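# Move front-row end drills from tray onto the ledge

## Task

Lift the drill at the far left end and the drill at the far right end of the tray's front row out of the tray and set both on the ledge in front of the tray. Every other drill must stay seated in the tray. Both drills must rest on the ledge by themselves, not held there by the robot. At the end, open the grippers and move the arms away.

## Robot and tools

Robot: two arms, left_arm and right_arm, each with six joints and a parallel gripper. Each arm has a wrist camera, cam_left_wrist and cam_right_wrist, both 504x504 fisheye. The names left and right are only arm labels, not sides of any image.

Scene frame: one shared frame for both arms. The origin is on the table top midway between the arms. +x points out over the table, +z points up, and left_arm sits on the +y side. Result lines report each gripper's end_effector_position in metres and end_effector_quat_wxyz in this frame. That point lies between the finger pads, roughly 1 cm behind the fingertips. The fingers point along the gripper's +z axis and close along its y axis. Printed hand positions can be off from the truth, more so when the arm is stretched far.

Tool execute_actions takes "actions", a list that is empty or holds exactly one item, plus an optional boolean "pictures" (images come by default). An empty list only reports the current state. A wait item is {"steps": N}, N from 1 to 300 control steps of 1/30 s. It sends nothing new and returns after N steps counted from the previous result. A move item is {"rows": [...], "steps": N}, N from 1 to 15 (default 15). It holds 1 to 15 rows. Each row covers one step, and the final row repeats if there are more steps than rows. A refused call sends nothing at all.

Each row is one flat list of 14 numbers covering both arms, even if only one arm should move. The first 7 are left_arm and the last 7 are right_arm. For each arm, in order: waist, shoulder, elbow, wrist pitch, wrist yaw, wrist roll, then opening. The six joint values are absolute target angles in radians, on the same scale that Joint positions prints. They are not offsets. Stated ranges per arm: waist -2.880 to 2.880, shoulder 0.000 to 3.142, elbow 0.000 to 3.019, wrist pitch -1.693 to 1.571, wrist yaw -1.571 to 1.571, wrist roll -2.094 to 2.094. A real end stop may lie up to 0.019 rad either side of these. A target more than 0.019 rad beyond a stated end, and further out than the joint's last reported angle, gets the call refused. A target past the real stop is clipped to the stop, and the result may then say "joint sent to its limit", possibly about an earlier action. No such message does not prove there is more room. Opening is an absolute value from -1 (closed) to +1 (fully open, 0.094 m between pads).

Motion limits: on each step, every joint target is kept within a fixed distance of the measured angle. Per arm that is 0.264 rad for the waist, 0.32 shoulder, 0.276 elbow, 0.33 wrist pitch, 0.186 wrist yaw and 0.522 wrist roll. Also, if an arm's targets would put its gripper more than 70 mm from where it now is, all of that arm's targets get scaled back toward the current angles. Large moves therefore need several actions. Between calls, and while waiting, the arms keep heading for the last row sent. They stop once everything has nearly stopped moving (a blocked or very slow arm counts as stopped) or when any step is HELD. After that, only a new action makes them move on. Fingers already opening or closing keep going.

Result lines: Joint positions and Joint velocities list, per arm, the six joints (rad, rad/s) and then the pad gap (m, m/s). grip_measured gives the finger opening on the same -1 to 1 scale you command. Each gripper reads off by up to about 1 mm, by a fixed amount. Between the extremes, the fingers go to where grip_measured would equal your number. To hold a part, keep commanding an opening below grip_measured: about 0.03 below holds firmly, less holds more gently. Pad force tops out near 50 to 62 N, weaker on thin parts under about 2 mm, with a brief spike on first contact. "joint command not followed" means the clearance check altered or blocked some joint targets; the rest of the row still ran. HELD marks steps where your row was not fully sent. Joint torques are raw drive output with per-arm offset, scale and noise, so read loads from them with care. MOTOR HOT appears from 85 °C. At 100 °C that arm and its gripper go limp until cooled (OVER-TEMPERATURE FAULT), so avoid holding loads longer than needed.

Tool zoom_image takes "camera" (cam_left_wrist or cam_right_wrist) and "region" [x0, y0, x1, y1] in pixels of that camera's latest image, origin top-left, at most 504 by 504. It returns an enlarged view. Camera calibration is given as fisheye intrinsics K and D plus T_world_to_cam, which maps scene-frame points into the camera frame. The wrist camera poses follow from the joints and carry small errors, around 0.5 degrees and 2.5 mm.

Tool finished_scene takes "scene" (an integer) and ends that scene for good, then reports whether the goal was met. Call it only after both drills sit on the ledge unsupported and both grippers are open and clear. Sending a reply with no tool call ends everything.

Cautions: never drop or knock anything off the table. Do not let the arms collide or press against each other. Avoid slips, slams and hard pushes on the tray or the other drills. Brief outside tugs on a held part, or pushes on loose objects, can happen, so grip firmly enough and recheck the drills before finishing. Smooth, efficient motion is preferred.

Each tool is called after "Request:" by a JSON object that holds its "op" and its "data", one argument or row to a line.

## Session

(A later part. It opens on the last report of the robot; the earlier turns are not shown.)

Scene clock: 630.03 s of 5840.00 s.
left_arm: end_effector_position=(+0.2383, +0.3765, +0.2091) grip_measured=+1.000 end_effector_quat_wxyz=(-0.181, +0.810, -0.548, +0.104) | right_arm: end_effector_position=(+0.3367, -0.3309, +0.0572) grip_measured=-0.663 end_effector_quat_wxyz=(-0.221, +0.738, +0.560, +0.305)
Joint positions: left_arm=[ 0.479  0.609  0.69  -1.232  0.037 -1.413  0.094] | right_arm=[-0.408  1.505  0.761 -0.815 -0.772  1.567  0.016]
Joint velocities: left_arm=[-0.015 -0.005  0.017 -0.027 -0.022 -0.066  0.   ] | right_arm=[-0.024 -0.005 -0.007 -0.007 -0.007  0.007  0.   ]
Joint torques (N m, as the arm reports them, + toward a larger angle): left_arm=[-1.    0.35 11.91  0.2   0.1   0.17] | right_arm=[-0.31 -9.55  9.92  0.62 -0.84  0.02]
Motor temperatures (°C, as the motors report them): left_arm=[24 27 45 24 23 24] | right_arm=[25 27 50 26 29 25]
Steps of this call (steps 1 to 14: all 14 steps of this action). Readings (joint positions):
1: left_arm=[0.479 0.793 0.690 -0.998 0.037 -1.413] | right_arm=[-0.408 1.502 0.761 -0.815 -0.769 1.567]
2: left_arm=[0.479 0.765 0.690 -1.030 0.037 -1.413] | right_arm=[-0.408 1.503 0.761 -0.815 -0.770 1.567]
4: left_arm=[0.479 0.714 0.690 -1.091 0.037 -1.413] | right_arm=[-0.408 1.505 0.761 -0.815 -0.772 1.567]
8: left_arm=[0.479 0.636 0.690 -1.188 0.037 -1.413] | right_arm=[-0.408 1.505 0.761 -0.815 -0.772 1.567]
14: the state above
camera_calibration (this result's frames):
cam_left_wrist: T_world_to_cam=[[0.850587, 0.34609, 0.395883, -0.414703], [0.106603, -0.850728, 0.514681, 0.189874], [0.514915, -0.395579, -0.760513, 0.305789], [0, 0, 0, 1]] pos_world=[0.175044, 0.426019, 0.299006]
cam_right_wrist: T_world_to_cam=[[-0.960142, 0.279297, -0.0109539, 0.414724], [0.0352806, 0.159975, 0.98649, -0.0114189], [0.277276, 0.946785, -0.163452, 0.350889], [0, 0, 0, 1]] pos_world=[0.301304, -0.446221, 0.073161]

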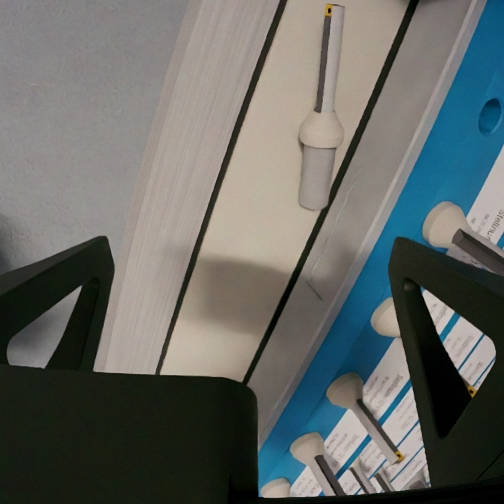

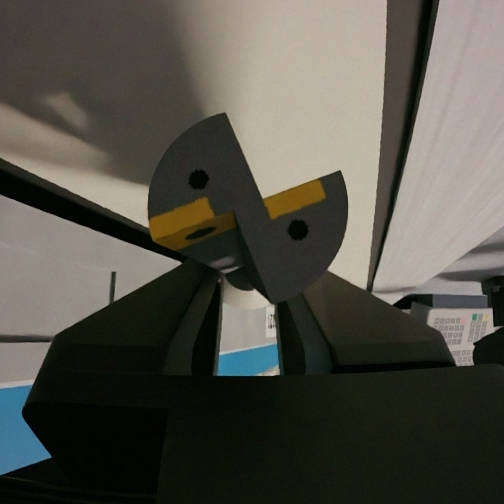

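Request:
{"op": "execute_actions", "data": {
  "actions": [
    {"rows": [[0.480,0.610,0.706,-1.24,0.038,-1.414,1,-0.408,1.512,0.790,-0.816,-0.779,1.570,-0.79],[0.480,0.610,0.706,-1.24,0.038,-1.414,1,-0.408,1.512,0.788,-0.816,-0.778,1.568,-0.76],[0.480,0.610,0.706,-1.24,0.038,-1.414,1,-0.408,1.512,0.786,-0.816,-0.777,1.568,-0.735],[0.480,0.610,0.706,-1.24,0.038,-1.414,1,-0.408,1.512,0.785,-0.816,-0.776,1.568,-0.715],[0.480,0.610,0.706,-1.24,0.038,-1.414,1,-0.408,1.5135,0.785,-0.816,-0.775,1.568,-0.70],[0.480,0.610,0.706,-1.24,0.038,-1.414,1,-0.408,1.515,0.785,-0.816,-0.775,1.568,-0.69],[0.480,0.610,0.706,-1.24,0.038,-1.414,1,-0.408,1.5165,0.785,-0.816,-0.775,1.568,-0.685],[0.480,0.610,0.706,-1.24,0.038,-1.414,1,-0.408,1.518,0.785,-0.816,-0.775,1.568,-0.685],[0.480,0.610,0.706,-1.24,0.038,-1.414,1,-0.408,1.5195,0.785,-0.816,-0.775,1.568,-0.685],[0.480,0.610,0.706,-1.24,0.038,-1.414,1,-0.408,1.521,0.785,-0.816,-0.775,1.568,-0.685],[0.480,0.610,0.706,-1.24,0.038,-1.414,1,-0.408,1.5225,0.785,-0.816,-0.775,1.568,-0.685],[0.480,0.610,0.706,-1.24,0.038,-1.414,1,-0.408,1.524,0.785,-0.816,-0.775,1.568,-0.685],[0.480,0.610,0.706,-1.24,0.038,-1.414,1,-0.408,1.5255,0.785,-0.816,-0.775,1.568,-0.685],[0.480,0.610,0.706,-1.24,0.038,-1.414,1,-0.408,1.527,0.785,-0.816,-0.775,1.568,-0.685],[0.480,0.610,0.706,-1.24,0.038,-1.414,1,-0.408,1.5285,0.785,-0.816,-0.775,1.568,-0.685]], "steps": 15}
  ],
  "pictures": false
}}

Request:
{"op": "execute_actions", "data": {
  "actions": [
    {"rows": [[0.480,0.610,0.706,-1.24,0.038,-1.414,1,-0.408,1.529,0.785,-0.816,-0.775,1.568,-0.68],[0.480,0.610,0.706,-1.24,0.038,-1.414,1,-0.408,1.529,0.785,-0.816,-0.775,1.568,-0.675],[0.480,0.610,0.706,-1.24,0.038,-1.414,1,-0.408,1.529,0.785,-0.816,-0.775,1.568,-0.67],[0.480,0.610,0.706,-1.24,0.038,-1.414,1,-0.408,1.528,0.785,-0.816,-0.775,1.568,-0.665],[0.480,0.610,0.706,-1.24,0.038,-1.414,1,-0.408,1.527,0.785,-0.816,-0.775,1.568,-0.66],[0.480,0.610,0.706,-1.24,0.038,-1.414,1,-0.408,1.525,0.785,-0.816,-0.775,1.568,-0.655],[0.480,0.610,0.706,-1.24,0.038,-1.414,1,-0.408,1.523,0.785,-0.816,-0.775,1.568,-0.65],[0.480,0.610,0.706,-1.24,0.038,-1.414,1,-0.408,1.521,0.785,-0.816,-0.775,1.568,-0.645],[0.480,0.610,0.706,-1.24,0.038,-1.414,1,-0.408,1.520,0.785,-0.816,-0.775,1.568,-0.64],[0.480,0.610,0.706,-1.24,0.038,-1.414,1,-0.408,1.520,0.785,-0.816,-0.775,1.568,-0.634],[0.480,0.610,0.706,-1.24,0.038,-1.414,1,-0.408,1.520,0.785,-0.816,-0.775,1.568,-0.627],[0.480,0.610,0.706,-1.24,0.038,-1.414,1,-0.408,1.520,0.785,-0.816,-0.775,1.568,-0.618],[0.480,0.610,0.706,-1.24,0.038,-1.414,1,-0.408,1.520,0.785,-0.816,-0.775,1.568,-0.605],[0.480,0.610,0.706,-1.24,0.038,-1.414,1,-0.408,1.520,0.785,-0.816,-0.775,1.568,-0.585],[0.480,0.610,0.706,-1.24,0.038,-1.414,1,-0.408,1.519,0.785,-0.816,-0.775,1.568,-0.555]], "steps": 15}
  ],
  "pictures": false
}}

Request:
{"op": "execute_actions", "data": {
  "actions": [
    {"rows": [[0.480,0.610,0.706,-1.24,0.038,-1.414,1,-0.408,1.517,0.785,-0.816,-0.775,1.568,-0.51],[0.480,0.610,0.706,-1.24,0.038,-1.414,1,-0.408,1.514,0.785,-0.816,-0.775,1.568,-0.46],[0.480,0.610,0.706,-1.24,0.038,-1.414,1,-0.408,1.511,0.785,-0.816,-0.775,1.568,-0.40],[0.480,0.610,0.706,-1.24,0.038,-1.414,1,-0.408,1.507,0.785,-0.816,-0.775,1.568,-0.34],[0.480,0.610,0.706,-1.24,0.038,-1.414,1,-0.408,1.503,0.785,-0.816,-0.775,1.568,-0.29],[0.480,0.610,0.706,-1.24,0.038,-1.414,1,-0.408,1.498,0.785,-0.816,-0.775,1.568,-0.25],[0.480,0.610,0.706,-1.24,0.038,-1.414,1,-0.408,1.489,0.785,-0.816,-0.775,1.568,-0.22],[0.480,0.610,0.706,-1.24,0.038,-1.414,1,-0.408,1.478,0.785,-0.816,-0.775,1.568,-0.2],[0.480,0.610,0.706,-1.24,0.038,-1.414,1,-0.408,1.463,0.785,-0.816,-0.775,1.568,-0.2],[0.480,0.610,0.706,-1.24,0.038,-1.414,1,-0.408,1.446,0.785,-0.816,-0.775,1.568,-0.2],[0.480,0.610,0.706,-1.24,0.038,-1.414,1,-0.408,1.427,0.785,-0.816,-0.775,1.568,-0.2],[0.480,0.610,0.706,-1.24,0.038,-1.414,1,-0.408,1.405,0.785,-0.816,-0.775,1.568,-0.2],[0.480,0.610,0.706,-1.24,0.038,-1.414,1,-0.408,1.381,0.785,-0.816,-0.775,1.568,-0.2],[0.480,0.610,0.706,-1.24,0.038,-1.414,1,-0.408,1.355,0.785,-0.816,-0.775,1.568,-0.2],[0.480,0.610,0.706,-1.24,0.038,-1.414,1,-0.408,1.328,0.785,-0.816,-0.775,1.568,-0.2]], "steps": 15}
  ],
  "pictures": false
}}

Request:
{"op": "execute_actions", "data": {
  "actions": [
    {"rows": [[0.480,0.610,0.706,-1.24,0.038,-1.414,1,-0.408,1.299,0.785,-0.817,-0.775,1.568,-0.2],[0.480,0.610,0.706,-1.24,0.038,-1.414,1,-0.408,1.269,0.785,-0.819,-0.775,1.568,-0.2],[0.480,0.610,0.706,-1.24,0.038,-1.414,1,-0.408,1.238,0.785,-0.822,-0.771,1.568,-0.2],[0.480,0.610,0.706,-1.24,0.038,-1.414,1,-0.408,1.206,0.785,-0.828,-0.761,1.568,-0.2],[0.480,0.610,0.706,-1.24,0.038,-1.414,1,-0.408,1.173,0.785,-0.838,-0.744,1.568,-0.2],[0.480,0.610,0.706,-1.24,0.038,-1.414,1,-0.408,1.141,0.785,-0.851,-0.721,1.568,-0.2],[0.480,0.610,0.706,-1.24,0.038,-1.414,1,-0.408,1.108,0.785,-0.867,-0.693,1.568,-0.2],[0.480,0.610,0.706,-1.24,0.038,-1.414,1,-0.408,1.074,0.785,-0.886,-0.661,1.568,-0.2],[0.480,0.610,0.706,-1.24,0.038,-1.414,1,-0.408,1.042,0.785,-0.906,-0.625,1.568,-0.2],[0.480,0.610,0.706,-1.24,0.038,-1.414,1,-0.408,1.009,0.785,-0.929,-0.587,1.568,-0.2],[0.480,0.610,0.706,-1.24,0.038,-1.414,1,-0.408,0.977,0.785,-0.952,-0.546,1.568,-0.14],[0.480,0.610,0.706,-1.24,0.038,-1.414,1,-0.408,0.946,0.785,-0.977,-0.503,1.568,-0.06],[0.480,0.610,0.706,-1.24,0.038,-1.414,1,-0.408,0.916,0.785,-1.002,-0.460,1.568,0.03],[0.480,0.610,0.706,-1.24,0.038,-1.414,1,-0.408,0.887,0.785,-1.028,-0.415,1.568,0.12],[0.480,0.610,0.706,-1.24,0.038,-1.414,1,-0.408,0.860,0.785,-1.053,-0.372,1.568,0.21]], "steps": 15}
  ],
  "pictures": false
}}

Request:
{"op": "execute_actions", "data": {
  "actions": [
    {"rows": [[0.480,0.610,0.706,-1.24,0.038,-1.414,1,-0.408,0.834,0.785,-1.078,-0.329,1.568,0.3],[0.480,0.610,0.706,-1.24,0.038,-1.414,1,-0.408,0.810,0.785,-1.101,-0.288,1.568,0.39],[0.480,0.610,0.706,-1.24,0.038,-1.414,1,-0.408,0.788,0.785,-1.124,-0.250,1.568,0.48],[0.480,0.610,0.706,-1.24,0.038,-1.414,1,-0.408,0.769,0.785,-1.144,-0.214,1.568,0.57],[0.480,0.610,0.706,-1.24,0.038,-1.414,1,-0.408,0.752,0.785,-1.163,-0.182,1.568,0.66],[0.480,0.610,0.706,-1.24,0.038,-1.414,1,-0.408,0.737,0.785,-1.179,-0.154,1.568,0.75],[0.480,0.610,0.706,-1.24,0.038,-1.414,1,-0.408,0.726,0.783,-1.192,-0.131,1.568,0.84],[0.480,0.610,0.706,-1.24,0.038,-1.414,1,-0.408,0.717,0.780,-1.202,-0.114,1.568,0.92],[0.480,0.610,0.706,-1.24,0.038,-1.414,1,-0.408,0.712,0.777,-1.208,-0.104,1.568,1],[0.480,0.610,0.706,-1.24,0.038,-1.414,1,-0.408,0.710,0.775,-1.210,-0.100,1.568,1]], "steps": 15}
  ],
  "pictures": true
}}

Scene clock: 670.47 s of 5840.00 s.
left_arm: end_effector_position=(+0.2382, +0.3764, +0.2090) grip_measured=+1.000 end_effector_quat_wxyz=(-0.181, +0.810, -0.548, +0.103) | right_arm: end_effector_position=(+0.3362, -0.3310, +0.0551) grip_measured=-0.663 end_effector_quat_wxyz=(-0.224, +0.739, +0.558, +0.303)
Joint positions: left_arm=[ 0.479  0.609  0.69  -1.232  0.037 -1.413  0.094] | right_arm=[-0.409  1.511  0.761 -0.815 -0.773  1.567  0.016]
Joint velocities: left_arm=[ 0.005 -0.005 -0.002 -0.007 -0.007 -0.022  0.   ] | right_arm=[-0.015 -0.005  0.002  0.007  0.022 -0.037  0.   ]
Joint torques (N m, as the arm reports them, + toward a larger angle): left_arm=[-0.99  0.32 11.89  0.54  0.09  0.17] | right_arm=[ 0.07 -9.45  9.36  0.59 -0.55 -0.02]
Motor temperatures (°C, as the motors report them): left_arm=[24 26 46 24 23 24] | right_arm=[25 27 49 26 29 25]
Steps of this call (steps 1 to 15: the robot went on to your last target; steps 16 to 90: nothing new was sent; then 36.93 s passed at rest; steps 91 to 105: all 15 steps of this action). Readings (joint positions):
91: left_arm=[0.479 0.609 0.690 -1.232 0.037 -1.413] | right_arm=[-0.408 1.505 0.761 -0.815 -0.772 1.567]
92: left_arm=[0.479 0.609 0.690 -1.232 0.037 -1.413] | right_arm=[-0.408 1.505 0.761 -0.815 -0.772 1.567]
94: left_arm=[0.479 0.609 0.690 -1.232 0.037 -1.413] | right_arm=[-0.408 1.505 0.761 -0.815 -0.772 1.567]
98: left_arm=[0.479 0.609 0.690 -1.232 0.037 -1.413] | right_arm=[-0.408 1.506 0.761 -0.815 -0.772 1.567]
105: the state above

Scene clock: 670.97 s of 5840.00 s.
left_arm: end_effector_position=(+0.2382, +0.3764, +0.2090) grip_measured=+1.000 end_effector_quat_wxyz=(-0.181, +0.810, -0.548, +0.103) | right_arm: end_effector_position=(+0.3362, -0.3311, +0.0548) grip_measured=-0.571 end_effector_quat_wxyz=(-0.224, +0.739, +0.558, +0.303)
Joint positions: left_arm=[ 0.479  0.609  0.69  -1.232  0.037 -1.413  0.094] | right_arm=[-0.409  1.513  0.761 -0.815 -0.774  1.567  0.02 ]
Joint velocities: left_arm=[-0.015  0.005 -0.002  0.002  0.007 -0.037  0.   ] | right_arm=[-0.015  0.005  0.002 -0.007 -0.022 -0.007  0.026]
Joint torques (N m, as the arm reports them, + toward a larger angle): left_arm=[-1.01  0.33 11.88  0.54  0.1   0.17] | right_arm=[ -0.24 -10.07   9.29   0.59  -0.53  -0.03]
Motor temperatures (°C, as the motors report them): left_arm=[24 26 46 24 23 24] | right_arm=[25 27 49 26 29 25]
Steps of this call (steps 1 to 15: all 15 steps of this action). Readings (joint positions):
1: left_arm=[0.479 0.609 0.690 -1.232 0.037 -1.413] | right_arm=[-0.409 1.512 0.761 -0.815 -0.773 1.567]
2: left_arm=[0.479 0.609 0.690 -1.232 0.037 -1.413] | right_arm=[-0.409 1.513 0.761 -0.815 -0.774 1.567]
4: left_arm=[0.479 0.609 0.690 -1.232 0.037 -1.413] | right_arm=[-0.409 1.513 0.761 -0.815 -0.774 1.567]
8: left_arm=[0.479 0.609 0.690 -1.232 0.037 -1.413] | right_arm=[-0.409 1.513 0.761 -0.815 -0.774 1.567]
15: the state above

Scene clock: 671.47 s of 5840.00 s.
left_arm: end_effector_position=(+0.2382, +0.3764, +0.2090) grip_measured=+1.000 end_effector_quat_wxyz=(-0.181, +0.810, -0.548, +0.103) | right_arm: end_effector_position=(+0.3422, -0.3328, +0.0904) grip_measured=-0.203 end_effector_quat_wxyz=(-0.184, +0.726, +0.573, +0.333)
Joint positions: left_arm=[ 0.479  0.609  0.69  -1.232  0.037 -1.413  0.094] | right_arm=[-0.409  1.405  0.761 -0.815 -0.774  1.567  0.037]
Joint velocities: left_arm=[ 0.005 -0.005 -0.012  0.007 -0.037  0.066  0.   ] | right_arm=[ 0.005 -0.806 -0.007  0.002 -0.007 -0.022 -0.   ]
Joint torques (N m, as the arm reports them, + toward a larger angle): left_arm=[-1.    0.31 11.89  0.54  0.1   0.16] | right_arm=[ -0.09 -11.78  10.21   0.71  -0.55  -0.04]
Motor temperatures (°C, as the motors report them): left_arm=[24 26 46 24 23 24] | right_arm=[25 27 49 26 29 25]
Steps of this call (steps 1 to 15: all 15 steps of this action). Readings (joint positions):
1: left_arm=[0.479 0.609 0.690 -1.232 0.037 -1.413] | right_arm=[-0.409 1.513 0.761 -0.815 -0.774 1.567]
2: left_arm=[0.479 0.609 0.690 -1.232 0.037 -1.413] | right_arm=[-0.409 1.513 0.761 -0.815 -0.774 1.567]
4: left_arm=[0.479 0.609 0.690 -1.232 0.037 -1.413] | right_arm=[-0.409 1.513 0.761 -0.815 -0.774 1.567]
8: left_arm=[0.479 0.609 0.690 -1.232 0.037 -1.413] | right_arm=[-0.409 1.510 0.761 -0.815 -0.774 1.567]
15: the state above

Scene clock: 671.97 s of 5840.00 s.
left_arm: end_effector_position=(+0.2382, +0.3764, +0.2090) grip_measured=+1.000 end_effector_quat_wxyz=(-0.181, +0.810, -0.548, +0.103) | right_arm: end_effector_position=(+0.2937, -0.3720, +0.2045) grip_measured=+0.160 end_effector_quat_wxyz=(+0.049, +0.737, +0.610, +0.286)
Joint positions: left_arm=[ 0.479  0.609  0.69  -1.232  0.037 -1.413  0.094] | right_arm=[-0.409  0.911  0.761 -0.988 -0.413  1.567  0.054]
Joint velocities: left_arm=[-0.005  0.005  0.002 -0.007 -0.007 -0.051  0.   ] | right_arm=[-0.005 -0.884 -0.012 -0.74   1.15   0.066  0.095]
Joint torques (N m, as the arm reports them, + toward a larger angle): left_arm=[-0.99  0.33 11.89  0.54  0.1   0.16] | right_arm=[-0.41 -3.93 12.57  1.02 -0.26 -0.06]
Motor temperatures (°C, as the motors report them): left_arm=[24 26 46 24 23 24] | right_arm=[25 27 49 26 29 25]
Steps of this call (steps 1 to 15: all 15 steps of this action). Readings (joint positions):
1: left_arm=[0.479 0.609 0.690 -1.232 0.037 -1.413] | right_arm=[-0.409 1.376 0.761 -0.815 -0.774 1.567]
2: left_arm=[0.479 0.609 0.690 -1.232 0.037 -1.413] | right_arm=[-0.409 1.345 0.761 -0.815 -0.774 1.567]
4: left_arm=[0.479 0.609 0.690 -1.232 0.037 -1.413] | right_arm=[-0.409 1.278 0.761 -0.815 -0.770 1.567]
8: left_arm=[0.479 0.609 0.690 -1.232 0.037 -1.413] | right_arm=[-0.409 1.139 0.761 -0.841 -0.690 1.567]
15: the state above

Scene clock: 672.47 s of 5840.00 s.
left_arm: end_effector_position=(+0.2382, +0.3764, +0.2090) grip_measured=+1.000 end_effector_quat_wxyz=(-0.181, +0.810, -0.548, +0.103) | right_arm: end_effector_position=(+0.2245, -0.4052, +0.2271) grip_measured=+1.000 end_effector_quat_wxyz=(+0.142, +0.772, +0.596, +0.169)
Joint positions: left_arm=[ 0.479  0.609  0.69  -1.232  0.037 -1.413  0.094] | right_arm=[-0.409  0.703  0.761 -1.196 -0.104  1.567  0.094]
Joint velocities: left_arm=[ 0.005 -0.005  0.002 -0.012 -0.037  0.095  0.   ] | right_arm=[-0.005  0.005 -0.012  0.007  0.022  0.007  0.   ]
Joint torques (N m, as the arm reports them, + toward a larger angle): left_arm=[-1.02  0.3  11.89  0.54  0.1   0.16] | right_arm=[-0.16 -1.64 11.78  0.98  0.16 -0.08]
Motor temperatures (°C, as the motors report them): left_arm=[24 26 46 24 23 24] | right_arm=[25 27 49 26 29 25]
Steps of this call (steps 1 to 15: all 15 steps of this action). Readings (joint positions):
1: left_arm=[0.479 0.609 0.690 -1.232 0.037 -1.413] | right_arm=[-0.409 0.882 0.761 -1.013 -0.369 1.567]
2: left_arm=[0.479 0.609 0.690 -1.232 0.037 -1.413] | right_arm=[-0.409 0.854 0.761 -1.037 -0.327 1.567]
4: left_arm=[0.479 0.609 0.690 -1.232 0.037 -1.413] | right_arm=[-0.409 0.804 0.761 -1.085 -0.249 1.567]
8: left_arm=[0.479 0.609 0.690 -1.232 0.037 -1.413] | right_arm=[-0.409 0.730 0.761 -1.161 -0.134 1.567]
15: the state above
camera_calibration (this result's frames):
cam_left_wrist: T_world_to_cam=[[0.850845, 0.346247, 0.395191, -0.414493], [0.106939, -0.850524, 0.514949, 0.18964], [0.514419, -0.395881, -0.760691, 0.30604], [0, 0, 0, 1]] pos_world=[0.174957, 0.425966, 0.298951]
cam_right_wrist: T_world_to_cam=[[-0.87093, 0.255241, -0.41992, 0.392726], [-0.0633102, 0.789124, 0.610963, 0.199129], [0.487311, 0.558691, -0.671112, 0.39101], [0, 0, 0, 1]] pos_world=[0.164101, -0.475831, 0.305665]

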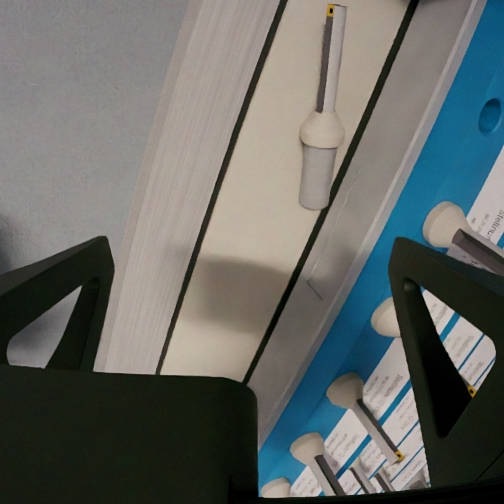

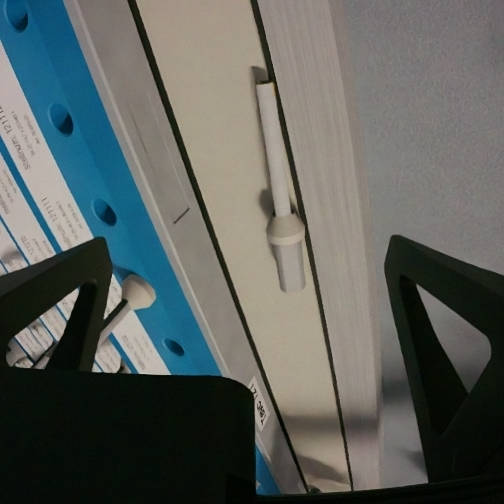

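Request:
{"op": "execute_actions", "data": {
  "actions": []
}}

Scene clock: 685.77 s of 5840.00 s.
left_arm: end_effector_position=(+0.2382, +0.3764, +0.2090) grip_measured=+1.000 end_effector_quat_wxyz=(-0.181, +0.810, -0.548, +0.103) | right_arm: end_effector_position=(+0.2245, -0.4052, +0.2271) grip_measured=+1.000 end_effector_quat_wxyz=(+0.142, +0.772, +0.596, +0.169)
Joint positions: left_arm=[ 0.479  0.609  0.69  -1.232  0.037 -1.413  0.094] | right_arm=[-0.409  0.703  0.761 -1.196 -0.104  1.567  0.094]
Joint velocities: left_arm=[-0.015 -0.005 -0.012  0.002  0.022  0.037  0.   ] | right_arm=[-0.005 -0.015 -0.007 -0.002  0.022 -0.037  0.   ]
Joint torques (N m, as the arm reports them, + toward a larger angle): left_arm=[-1.01  0.38 11.89  0.54  0.1   0.17] | right_arm=[-0.24 -1.54 11.72  0.87  0.16 -0.07]
Motor temperatures (°C, as the motors report them): left_arm=[24 26 46 24 23 24] | right_arm=[25 27 50 26 28 25]
Steps of this call (steps 1 to 15: the robot went on to your last target; steps 16 to 100: nothing new was sent; then 9.97 s passed at rest). Readings (joint positions):
1: left_arm=[0.479 0.609 0.690 -1.232 0.037 -1.413] | right_arm=[-0.409 0.703 0.761 -1.196 -0.104 1.567]
2: left_arm=[0.479 0.609 0.690 -1.232 0.037 -1.413] | right_arm=[-0.409 0.703 0.761 -1.196 -0.104 1.567]
4: left_arm=[0.479 0.609 0.690 -1.232 0.037 -1.413] | right_arm=[-0.409 0.703 0.761 -1.196 -0.104 1.567]
8: left_arm=[0.479 0.609 0.690 -1.232 0.037 -1.413] | right_arm=[-0.409 0.703 0.761 -1.196 -0.104 1.567]
100: the state above
All arms were judged still, so your last target was given up. Only a new action makes them travel on or press farther. Fingers that are still opening or closing keep moving.
camera_calibration (this result's frames):
cam_left_wrist: T_world_to_cam=[[0.850845, 0.346247, 0.395191, -0.414493], [0.106939, -0.850524, 0.514949, 0.18964], [0.514419, -0.395881, -0.760691, 0.30604], [0, 0, 0, 1]] pos_world=[0.174957, 0.425966, 0.298951]
cam_right_wrist: T_world_to_cam=[[-0.87093, 0.255241, -0.41992, 0.392726], [-0.0633102, 0.789124, 0.610963, 0.199129], [0.487311, 0.558691, -0.671112, 0.39101], [0, 0, 0, 1]] pos_world=[0.164101, -0.475831, 0.305665]

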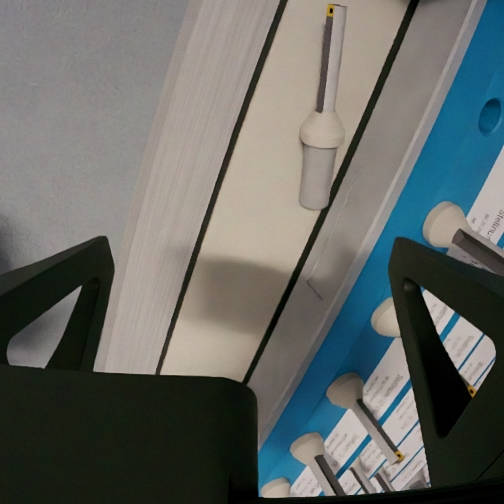

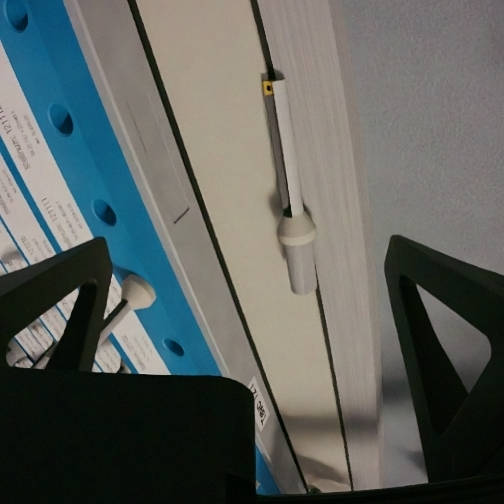

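Request:
{"op": "zoom_image", "data": {
  "camera": "cam_right_wrist",
  "region": [180, 50, 420, 320]
}}

Request:
{"op": "execute_actions", "data": {
  "actions": []
}}

Region (180, 50, 420, 320) of cam_right_wrist's 504x504 image, scaled by 1.867, with more detail than that image has.

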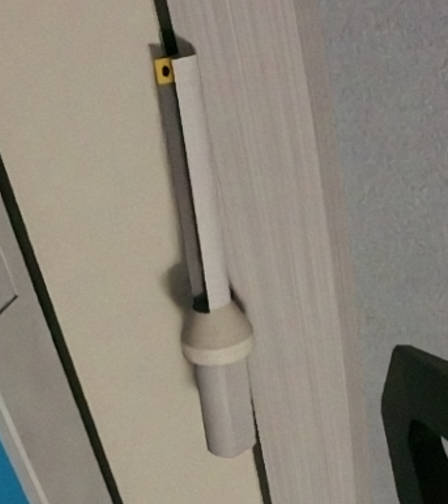

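Scene clock: 687.63 s of 5840.00 s.
left_arm: end_effector_position=(+0.2382, +0.3764, +0.2090) grip_measured=+1.000 end_effector_quat_wxyz=(-0.181, +0.810, -0.548, +0.103) | right_arm: end_effector_position=(+0.2245, -0.4052, +0.2271) grip_measured=+1.000 end_effector_quat_wxyz=(+0.142, +0.772, +0.596, +0.169)
Joint positions: left_arm=[ 0.479  0.609  0.69  -1.232  0.037 -1.413  0.094] | right_arm=[-0.409  0.703  0.761 -1.196 -0.104  1.567  0.094]
Joint velocities: left_arm=[-0.015  0.005  0.012  0.027 -0.022  0.037  0.   ] | right_arm=[-0.024 -0.015  0.007  0.002 -0.037  0.066  0.   ]
Joint torques (N m, as the arm reports them, + toward a larger angle): left_arm=[-1.    0.33 11.89  0.54  0.1   0.17] | right_arm=[-0.21 -1.5  11.68  0.85  0.16 -0.07]
Motor temperatures (°C, as the motors report them): left_arm=[24 26 46 24 23 24] | right_arm=[25 27 50 26 28 25]
Steps of this call (steps 1 to 56: nothing new was sent). Readings (joint positions):
1: left_arm=[0.479 0.609 0.690 -1.232 0.037 -1.413] | right_arm=[-0.409 0.703 0.761 -1.196 -0.104 1.567]
2: left_arm=[0.479 0.609 0.690 -1.232 0.037 -1.413] | right_arm=[-0.409 0.703 0.761 -1.196 -0.104 1.567]
4: left_arm=[0.479 0.609 0.690 -1.232 0.037 -1.413] | right_arm=[-0.409 0.703 0.761 -1.196 -0.104 1.567]
8: left_arm=[0.479 0.609 0.690 -1.232 0.037 -1.413] | right_arm=[-0.409 0.703 0.761 -1.196 -0.104 1.567]
56: the state above
camera_calibration (this result's frames):
cam_left_wrist: T_world_to_cam=[[0.850845, 0.346247, 0.395191, -0.414493], [0.106939, -0.850524, 0.514949, 0.18964], [0.514419, -0.395881, -0.760691, 0.30604], [0, 0, 0, 1]] pos_world=[0.174957, 0.425966, 0.298951]
cam_right_wrist: T_world_to_cam=[[-0.87093, 0.255241, -0.41992, 0.392726], [-0.0633102, 0.789124, 0.610963, 0.199129], [0.487311, 0.558691, -0.671112, 0.39101], [0, 0, 0, 1]] pos_world=[0.164101, -0.475831, 0.305665]

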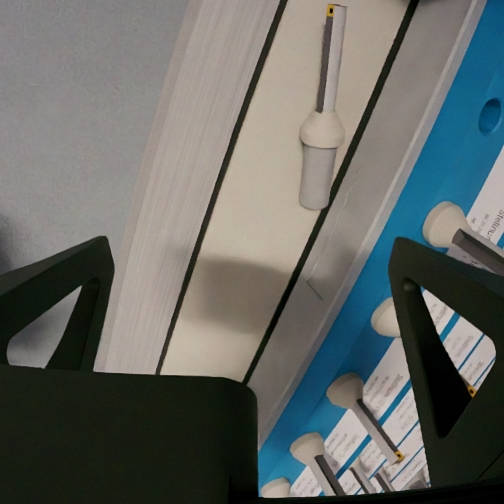

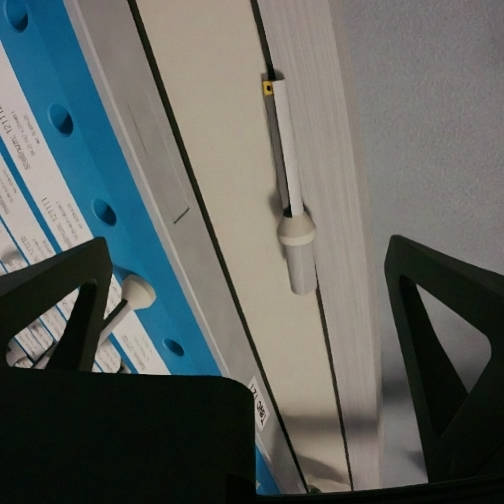

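Request:
{"op": "zoom_image", "data": {
  "camera": "cam_right_wrist",
  "region": [245, 55, 315, 125]
}}

Request:
{"op": "zoom_image", "data": {
  "camera": "cam_right_wrist",
  "region": [250, 185, 360, 310]
}}

Region (245, 55, 315, 125) of cam_right_wrist's 504x504 image, scaled by 7.200, with more detail than that image has.

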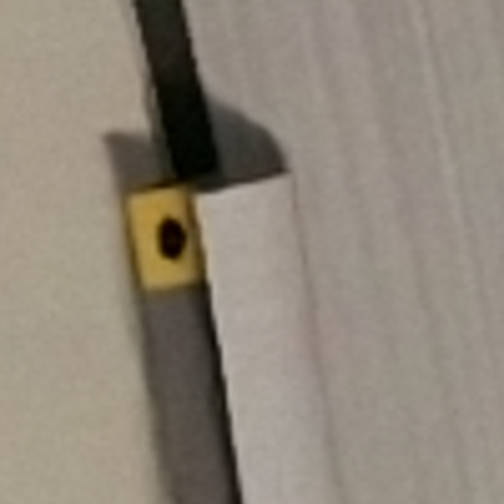

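Region (250, 185, 360, 310) of cam_right_wrist's 504x504 image, scaled by 4.032, with more detail than that image has; it fills the left 444 columns of this view, and the rest is white.

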